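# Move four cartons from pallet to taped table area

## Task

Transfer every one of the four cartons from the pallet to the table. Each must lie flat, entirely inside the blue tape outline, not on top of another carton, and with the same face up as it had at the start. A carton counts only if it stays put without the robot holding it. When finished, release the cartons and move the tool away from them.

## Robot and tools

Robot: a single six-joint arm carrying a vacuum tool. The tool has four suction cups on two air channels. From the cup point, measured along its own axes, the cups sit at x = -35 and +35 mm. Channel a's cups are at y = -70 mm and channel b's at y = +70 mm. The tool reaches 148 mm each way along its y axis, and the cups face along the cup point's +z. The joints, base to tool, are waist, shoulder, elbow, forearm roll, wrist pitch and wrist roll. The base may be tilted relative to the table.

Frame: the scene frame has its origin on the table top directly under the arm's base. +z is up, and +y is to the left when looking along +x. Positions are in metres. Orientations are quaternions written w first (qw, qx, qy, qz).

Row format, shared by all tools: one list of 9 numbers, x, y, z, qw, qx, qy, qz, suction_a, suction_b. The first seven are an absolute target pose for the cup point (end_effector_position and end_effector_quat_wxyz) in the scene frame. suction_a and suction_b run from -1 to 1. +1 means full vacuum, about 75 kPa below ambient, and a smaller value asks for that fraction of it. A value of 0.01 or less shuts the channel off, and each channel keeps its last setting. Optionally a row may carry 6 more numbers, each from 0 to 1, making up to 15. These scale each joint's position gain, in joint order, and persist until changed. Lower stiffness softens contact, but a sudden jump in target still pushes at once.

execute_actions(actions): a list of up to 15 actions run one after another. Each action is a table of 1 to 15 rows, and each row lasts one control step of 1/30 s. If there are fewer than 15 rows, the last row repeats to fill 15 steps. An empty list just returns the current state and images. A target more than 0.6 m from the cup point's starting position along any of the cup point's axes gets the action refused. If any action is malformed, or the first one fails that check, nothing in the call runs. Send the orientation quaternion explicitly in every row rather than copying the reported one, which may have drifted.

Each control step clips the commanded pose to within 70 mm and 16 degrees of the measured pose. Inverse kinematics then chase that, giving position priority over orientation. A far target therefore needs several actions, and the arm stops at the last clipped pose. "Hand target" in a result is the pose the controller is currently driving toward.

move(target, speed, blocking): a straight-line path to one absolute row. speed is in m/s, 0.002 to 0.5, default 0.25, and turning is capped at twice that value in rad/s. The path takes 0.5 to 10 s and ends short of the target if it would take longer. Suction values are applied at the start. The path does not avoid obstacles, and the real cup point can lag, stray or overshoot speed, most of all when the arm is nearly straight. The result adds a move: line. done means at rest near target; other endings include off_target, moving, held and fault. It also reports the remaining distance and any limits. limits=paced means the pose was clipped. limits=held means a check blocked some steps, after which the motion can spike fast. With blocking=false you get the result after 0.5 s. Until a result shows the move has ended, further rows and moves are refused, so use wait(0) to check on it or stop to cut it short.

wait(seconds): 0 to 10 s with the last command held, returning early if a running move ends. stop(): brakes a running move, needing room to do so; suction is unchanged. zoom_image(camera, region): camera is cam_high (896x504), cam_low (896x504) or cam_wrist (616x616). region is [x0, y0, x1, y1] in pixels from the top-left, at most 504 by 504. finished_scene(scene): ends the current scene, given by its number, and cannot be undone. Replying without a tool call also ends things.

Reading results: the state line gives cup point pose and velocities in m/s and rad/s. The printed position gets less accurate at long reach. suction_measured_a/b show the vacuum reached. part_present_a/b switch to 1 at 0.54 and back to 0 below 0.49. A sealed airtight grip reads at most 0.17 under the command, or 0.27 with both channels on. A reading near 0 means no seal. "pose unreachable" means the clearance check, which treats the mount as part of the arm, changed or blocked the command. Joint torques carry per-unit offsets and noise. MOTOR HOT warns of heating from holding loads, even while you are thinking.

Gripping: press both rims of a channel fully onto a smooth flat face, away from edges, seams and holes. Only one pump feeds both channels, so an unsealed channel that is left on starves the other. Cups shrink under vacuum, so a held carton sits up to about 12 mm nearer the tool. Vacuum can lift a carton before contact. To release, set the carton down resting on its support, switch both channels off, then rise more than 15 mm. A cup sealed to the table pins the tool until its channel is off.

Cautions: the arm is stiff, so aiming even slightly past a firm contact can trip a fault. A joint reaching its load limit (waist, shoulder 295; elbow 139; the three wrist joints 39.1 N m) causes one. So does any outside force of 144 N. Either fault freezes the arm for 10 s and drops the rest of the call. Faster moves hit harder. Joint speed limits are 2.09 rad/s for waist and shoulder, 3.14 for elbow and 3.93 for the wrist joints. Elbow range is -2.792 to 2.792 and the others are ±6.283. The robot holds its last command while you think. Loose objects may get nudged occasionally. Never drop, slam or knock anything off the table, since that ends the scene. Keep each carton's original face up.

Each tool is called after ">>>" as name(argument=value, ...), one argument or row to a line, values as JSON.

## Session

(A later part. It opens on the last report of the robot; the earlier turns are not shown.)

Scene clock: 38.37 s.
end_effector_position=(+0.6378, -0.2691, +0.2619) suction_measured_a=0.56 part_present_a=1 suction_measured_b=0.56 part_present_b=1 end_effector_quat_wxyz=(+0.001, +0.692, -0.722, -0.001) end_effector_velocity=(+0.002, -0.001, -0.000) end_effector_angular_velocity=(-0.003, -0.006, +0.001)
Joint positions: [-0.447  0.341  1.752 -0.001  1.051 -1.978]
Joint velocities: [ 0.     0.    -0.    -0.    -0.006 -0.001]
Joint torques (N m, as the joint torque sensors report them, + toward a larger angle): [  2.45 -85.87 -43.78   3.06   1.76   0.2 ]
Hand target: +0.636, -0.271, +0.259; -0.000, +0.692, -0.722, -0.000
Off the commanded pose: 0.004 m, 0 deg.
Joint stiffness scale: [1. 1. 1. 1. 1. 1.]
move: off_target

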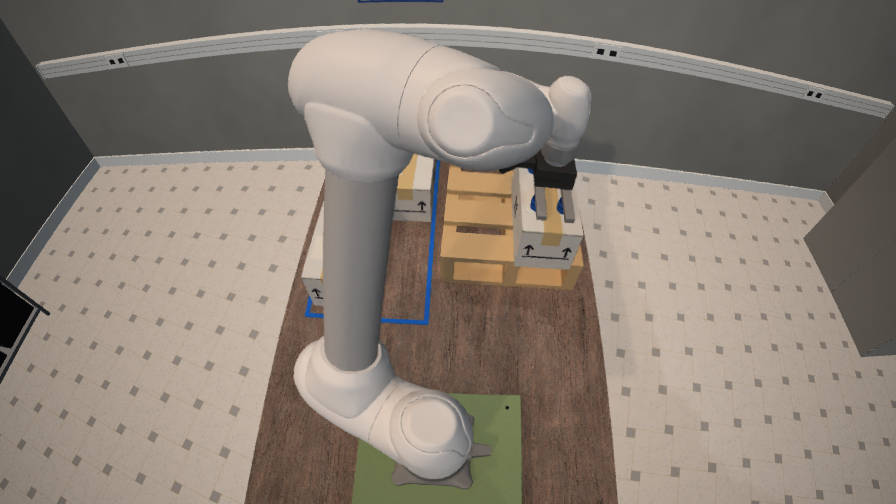

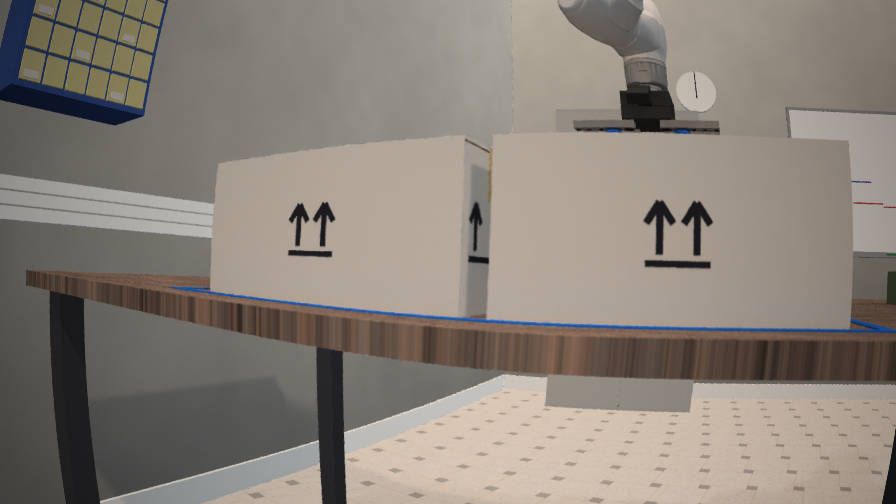

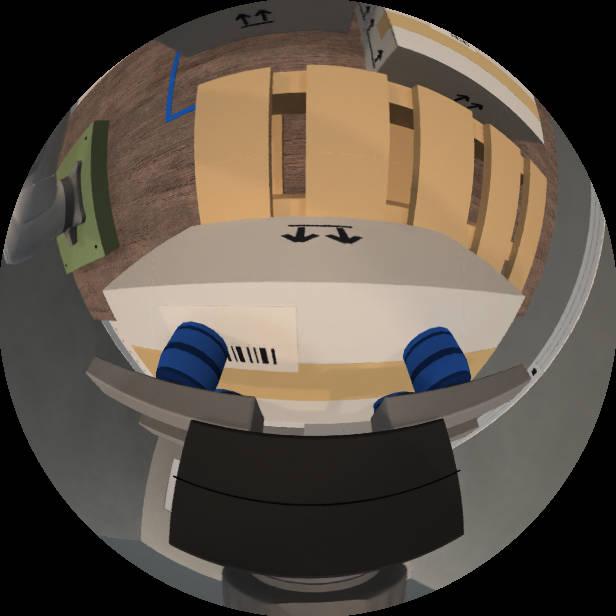

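>>> move(
  target=[0.63,-0.268,0.32,0,0.692,-0.722,0,1,1],
  speed=0.08,
)

>>> move(
  target=[0.548,0.12,0.32,0,0.70,-0.714,0,1,1],
  speed=0.3,
)

>>> move(
  target=[0.548,0.132,0.155,0,0.70,-0.714,0,1,1],
  speed=0.15,
)

>>> move(
  target=[0.548,0.136,0.133,0,0.70,-0.714,0,1,1],
  speed=0.03,
)

>>> execute_actions(
  actions=[
    [[0.548,0.135,0.138,0,0.70,-0.714,0,0,0]],
  ],
)

>>> move(
  target=[0.56,0.08,0.40,0,0.70,-0.714,0,0,0],
)

Scene clock: 40.17 s.
end_effector_position=(+0.6301, -0.2654, +0.3155) suction_measured_a=0.74 part_present_a=1 suction_measured_b=0.74 part_present_b=1 end_effector_quat_wxyz=(+0.000, +0.692, -0.722, +0.001) end_effector_velocity=(+0.000, +0.001, +0.000) end_effector_angular_velocity=(+0.001, +0.001, +0.002)
Joint positions: [-0.447  0.287  1.718 -0.001  1.135 -1.978]
Joint velocities: [ 0.002 -0.    -0.001 -0.     0.002 -0.   ]
Joint torques (N m, as the joint torque sensors report them, + toward a larger angle): [  3.82 -90.28 -51.19   3.72   0.45   0.05]
Hand target: +0.630, -0.268, +0.320; +0.000, +0.692, -0.722, +0.000
Off the commanded pose: 0.005 m, 0 deg.
Joint stiffness scale: [1. 1. 1. 1. 1. 1.]
move: off_target

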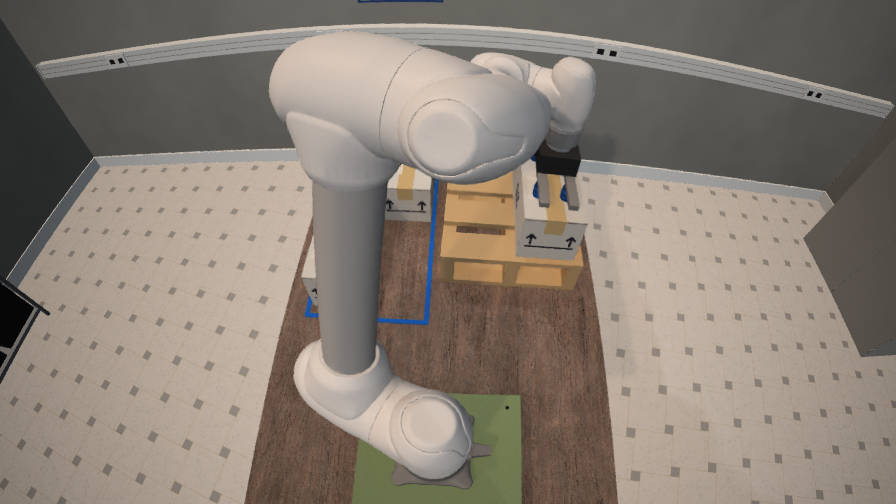

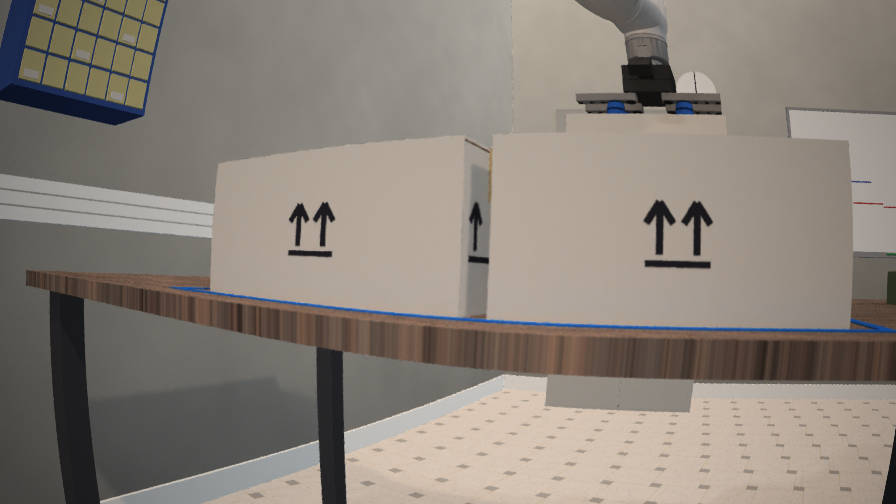

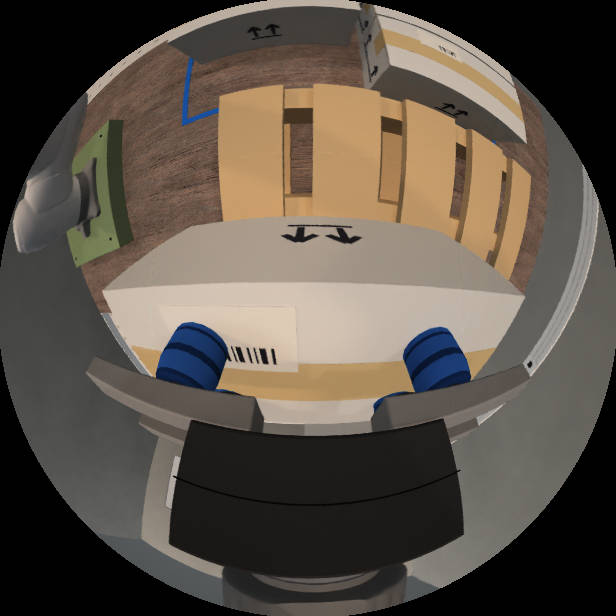

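Scene clock: 42.00 s.
end_effector_position=(+0.5493, +0.1174, +0.3227) suction_measured_a=0.74 part_present_a=1 suction_measured_b=0.74 part_present_b=1 end_effector_quat_wxyz=(+0.001, +0.700, -0.714, +0.000) end_effector_velocity=(+0.001, +0.000, +0.000) end_effector_angular_velocity=(+0.000, -0.002, -0.003)
Joint positions: [ 0.151  0.099  1.937 -0.001  1.107 -1.401]
Joint velocities: [ 0.     0.    -0.001  0.    -0.001  0.004]
Joint torques (N m, as the joint torque sensors report them, + toward a larger angle): [ -1.24 -66.12 -51.62   3.49   0.84   0.13]
Hand target: +0.548, +0.120, +0.320; -0.000, +0.700, -0.714, +0.000
Off the commanded pose: 0.004 m, 0 deg.
Joint stiffness scale: [1. 1. 1. 1. 1. 1.]
move: off_target

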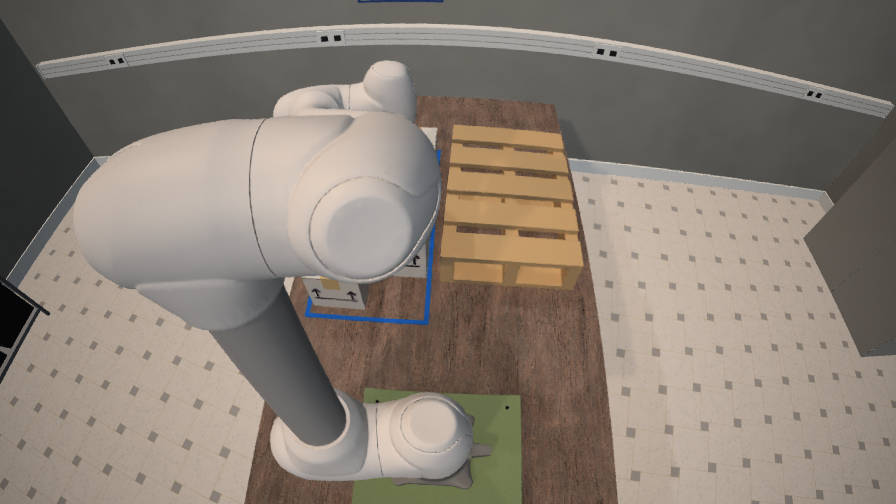

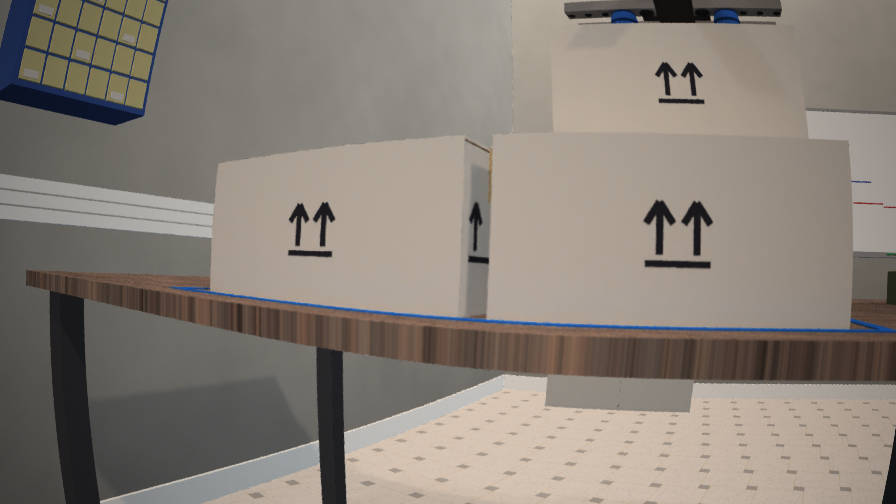

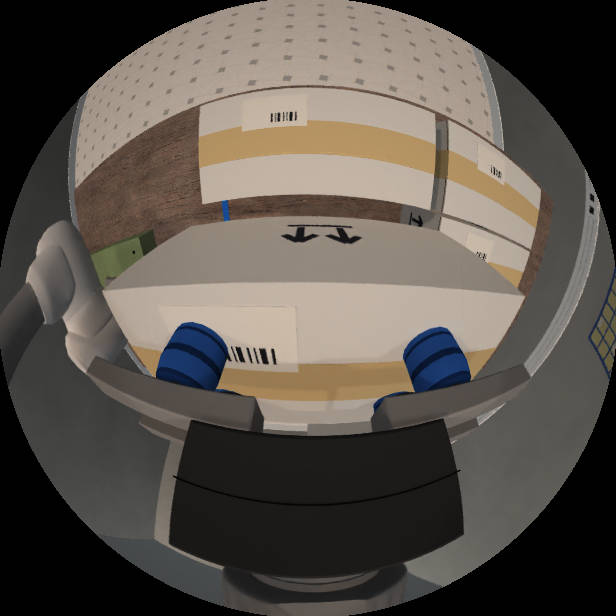

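Scene clock: 43.53 s.
end_effector_position=(+0.5505, +0.1299, +0.1587) suction_measured_a=0.74 part_present_a=1 suction_measured_b=0.74 part_present_b=1 end_effector_quat_wxyz=(+0.001, +0.700, -0.714, +0.000) end_effector_velocity=(+0.001, +0.000, +0.000) end_effector_angular_velocity=(+0.001, -0.004, +0.000)
Joint positions: [ 0.172  0.275  2.078 -0.001  0.789 -1.38 ]
Joint velocities: [ 0.    -0.     0.     0.    -0.004  0.   ]
Joint torques (N m, as the joint torque sensors report them, + toward a larger angle): [ -0.07 -73.49 -40.83   3.24   0.64   0.28]
Hand target: +0.548, +0.132, +0.155; -0.000, +0.700, -0.714, -0.000
Off the commanded pose: 0.005 m, 0 deg.
Joint stiffness scale: [1. 1. 1. 1. 1. 1.]
move: off_target

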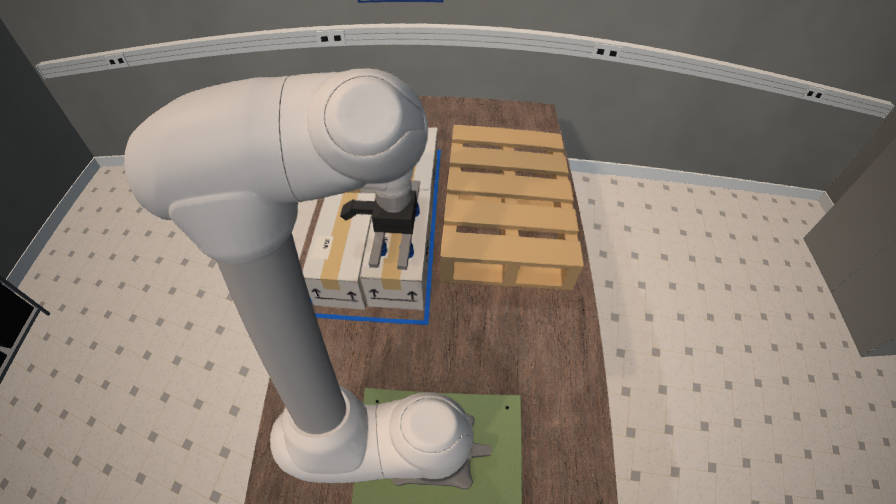

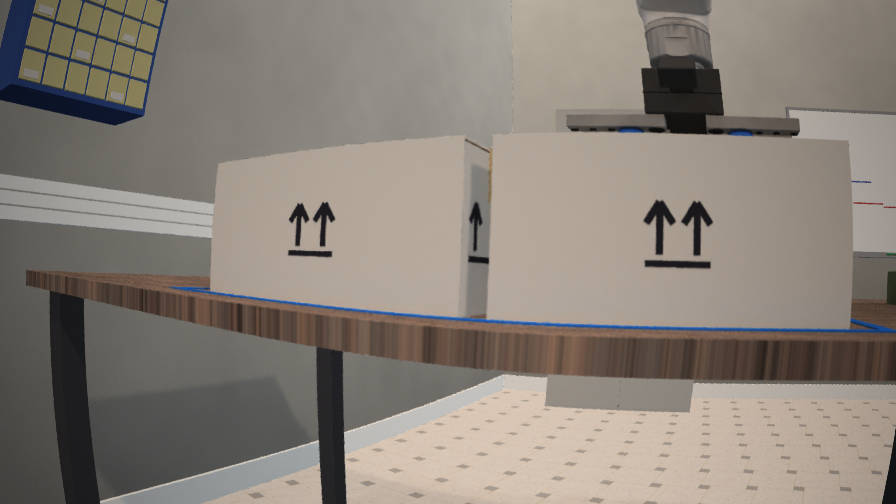

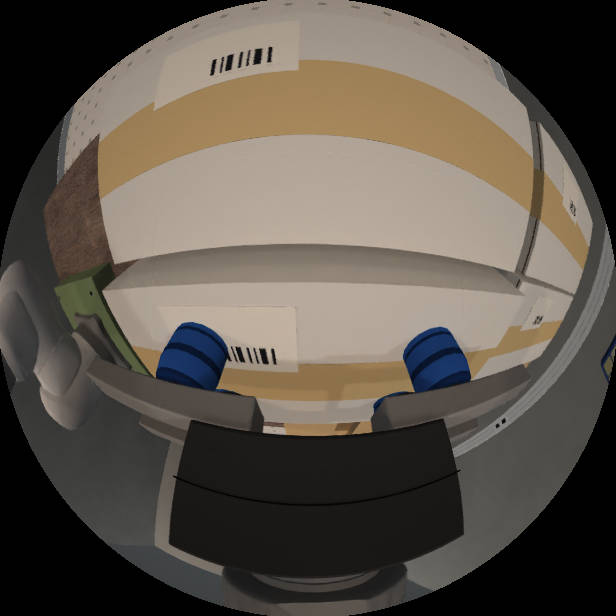

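Scene clock: 44.67 s.
end_effector_position=(+0.5514, +0.1340, +0.1374) suction_measured_a=0.74 part_present_a=1 suction_measured_b=0.74 part_present_b=1 end_effector_quat_wxyz=(-0.000, +0.700, -0.714, +0.001) end_effector_velocity=(+0.000, -0.000, +0.000) end_effector_angular_velocity=(+0.000, -0.001, -0.001)
Joint positions: [ 0.179  0.305  2.089 -0.001  0.746 -1.373]
Joint velocities: [-0.001 -0.     0.     0.    -0.001  0.   ]
Joint torques (N m, as the joint torque sensors report them, + toward a larger angle): [  1.65 -74.8  -35.78   2.88  -0.1    0.44]
Hand target: +0.548, +0.136, +0.133; +0.000, +0.700, -0.714, -0.000
Off the commanded pose: 0.006 m, 0 deg.
Joint stiffness scale: [1. 1. 1. 1. 1. 1.]
move: off_target

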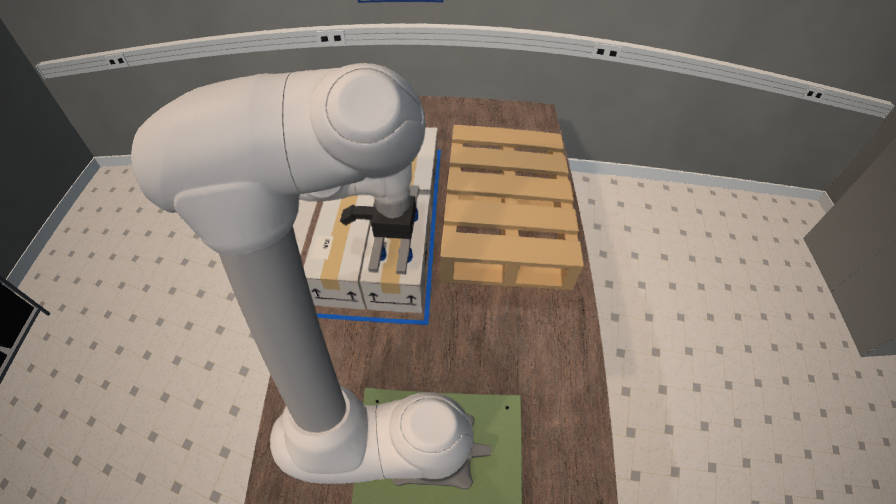

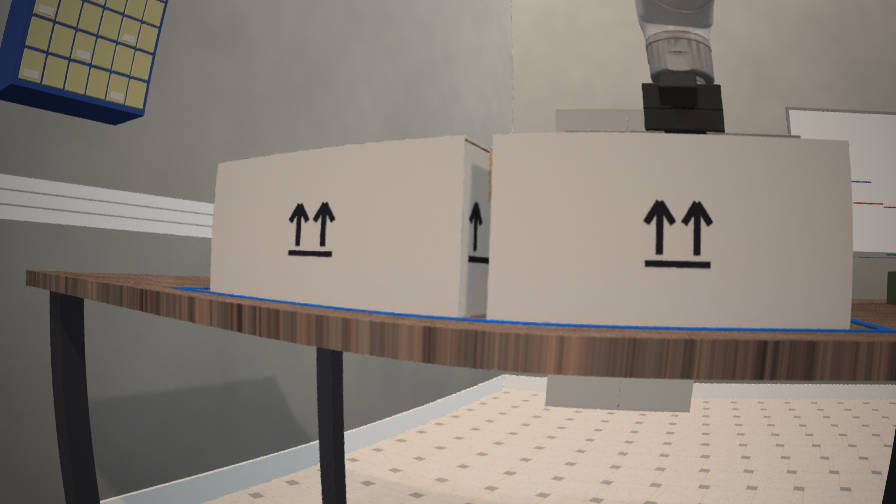

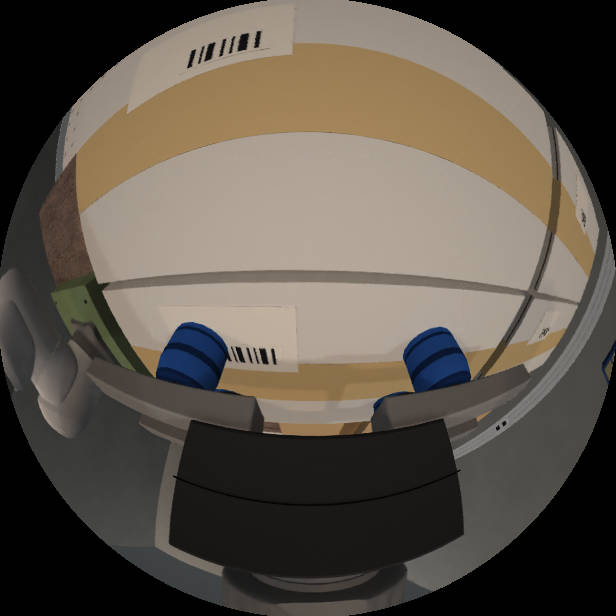

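Scene clock: 45.17 s.
end_effector_position=(+0.5519, +0.1341, +0.1418) suction_measured_a=0.00 part_present_a=0 suction_measured_b=0.00 part_present_b=0 end_effector_quat_wxyz=(-0.003, +0.700, -0.714, +0.003) end_effector_velocity=(+0.000, +0.000, +0.000) end_effector_angular_velocity=(+0.000, -0.000, +0.000)
Joint positions: [ 0.179  0.298  2.089 -0.001  0.746 -1.373]
Joint velocities: [ 0. -0. -0.  0.  0.  0.]
Joint torques (N m, as the joint torque sensors report them, + toward a larger angle): [  1.02 -40.13 -20.78   3.02  -1.99   0.32]
Hand target: +0.548, +0.135, +0.138; +0.000, +0.700, -0.714, +0.000
Off the commanded pose: 0.006 m, 0 deg.
Joint stiffness scale: [1. 1. 1. 1. 1. 1.]

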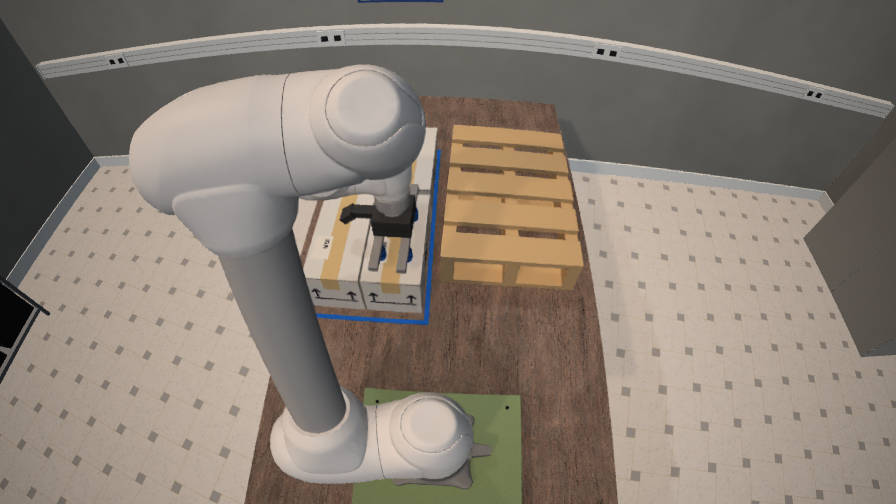

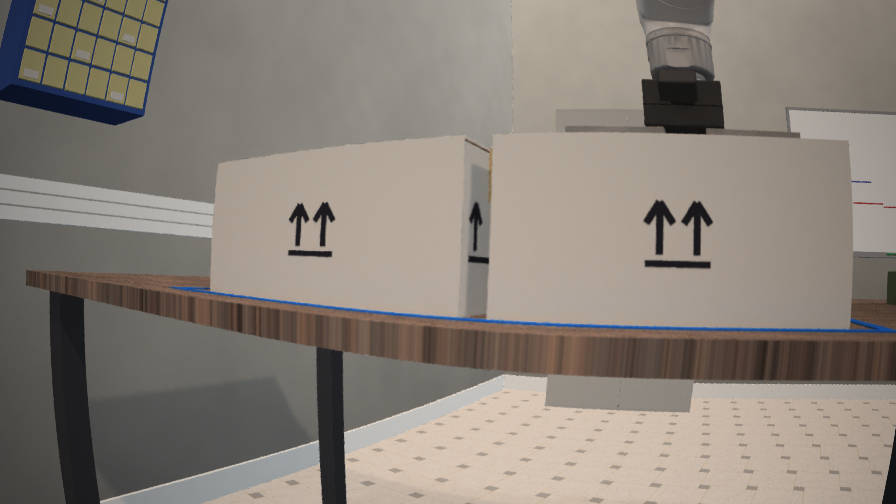

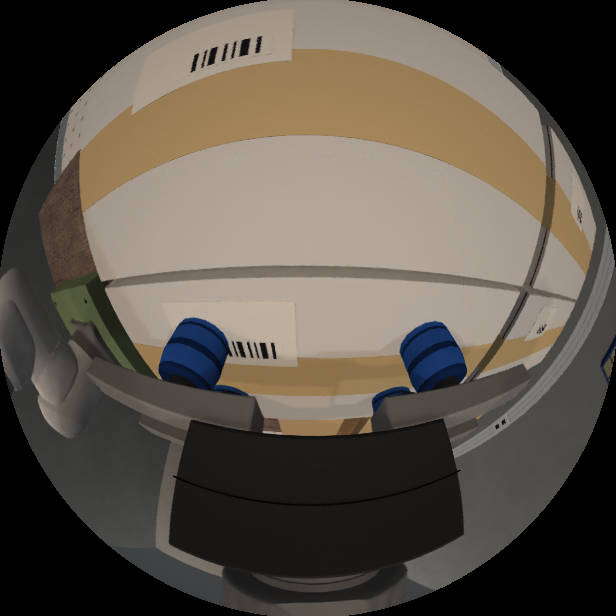

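Scene clock: 46.67 s.
end_effector_position=(+0.5596, +0.0821, +0.3955) suction_measured_a=0.00 part_present_a=0 suction_measured_b=0.00 part_present_b=0 end_effector_quat_wxyz=(-0.000, +0.700, -0.714, +0.001) end_effector_velocity=(-0.001, -0.000, +0.000) end_effector_angular_velocity=(-0.001, +0.006, +0.001)
Joint positions: [ 0.086  0.056  1.842 -0.001  1.242 -1.466]
Joint velocities: [-0.     0.    -0.    -0.     0.006 -0.001]
Joint torques (N m, as the joint torque sensors report them, + toward a larger angle): [ -0.11 -50.07 -43.08   3.97   0.04   0.54]
Hand target: +0.560, +0.080, +0.400; +0.000, +0.700, -0.714, +0.000
Off the commanded pose: 0.005 m, 0 deg.
Joint stiffness scale: [1. 1. 1. 1. 1. 1.]
move: off_target

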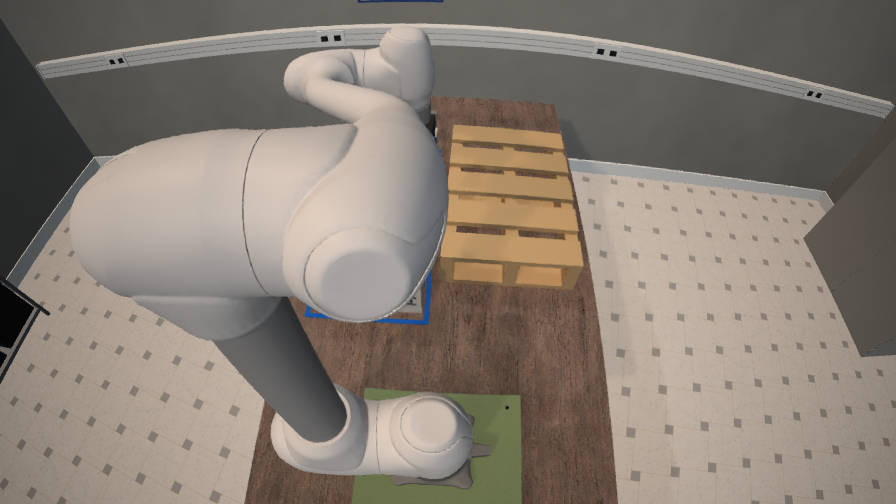

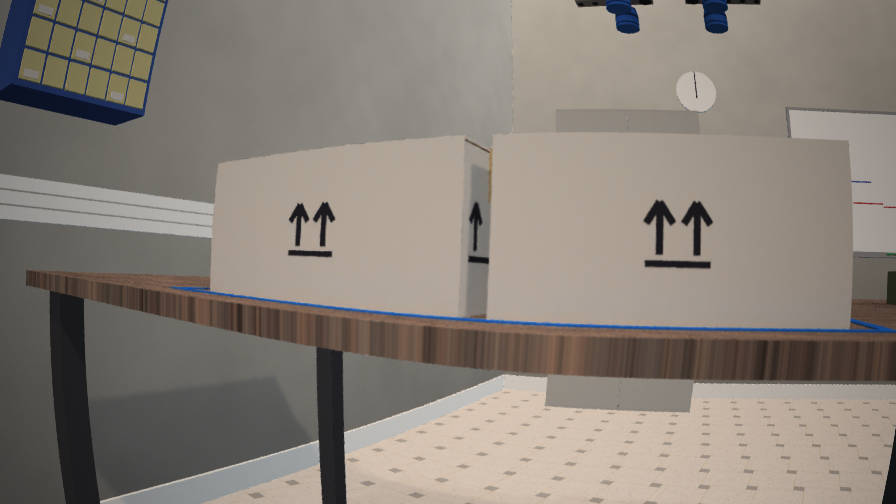

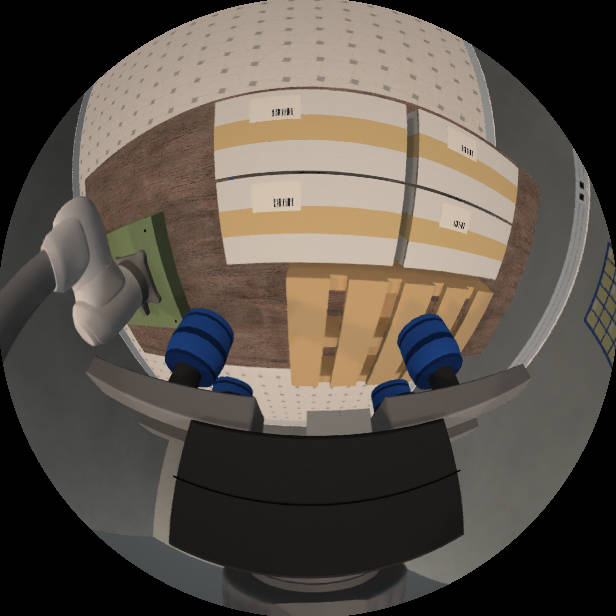

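>>> finished_scene(
  scene=2,
)

The scene is finished: the task was done.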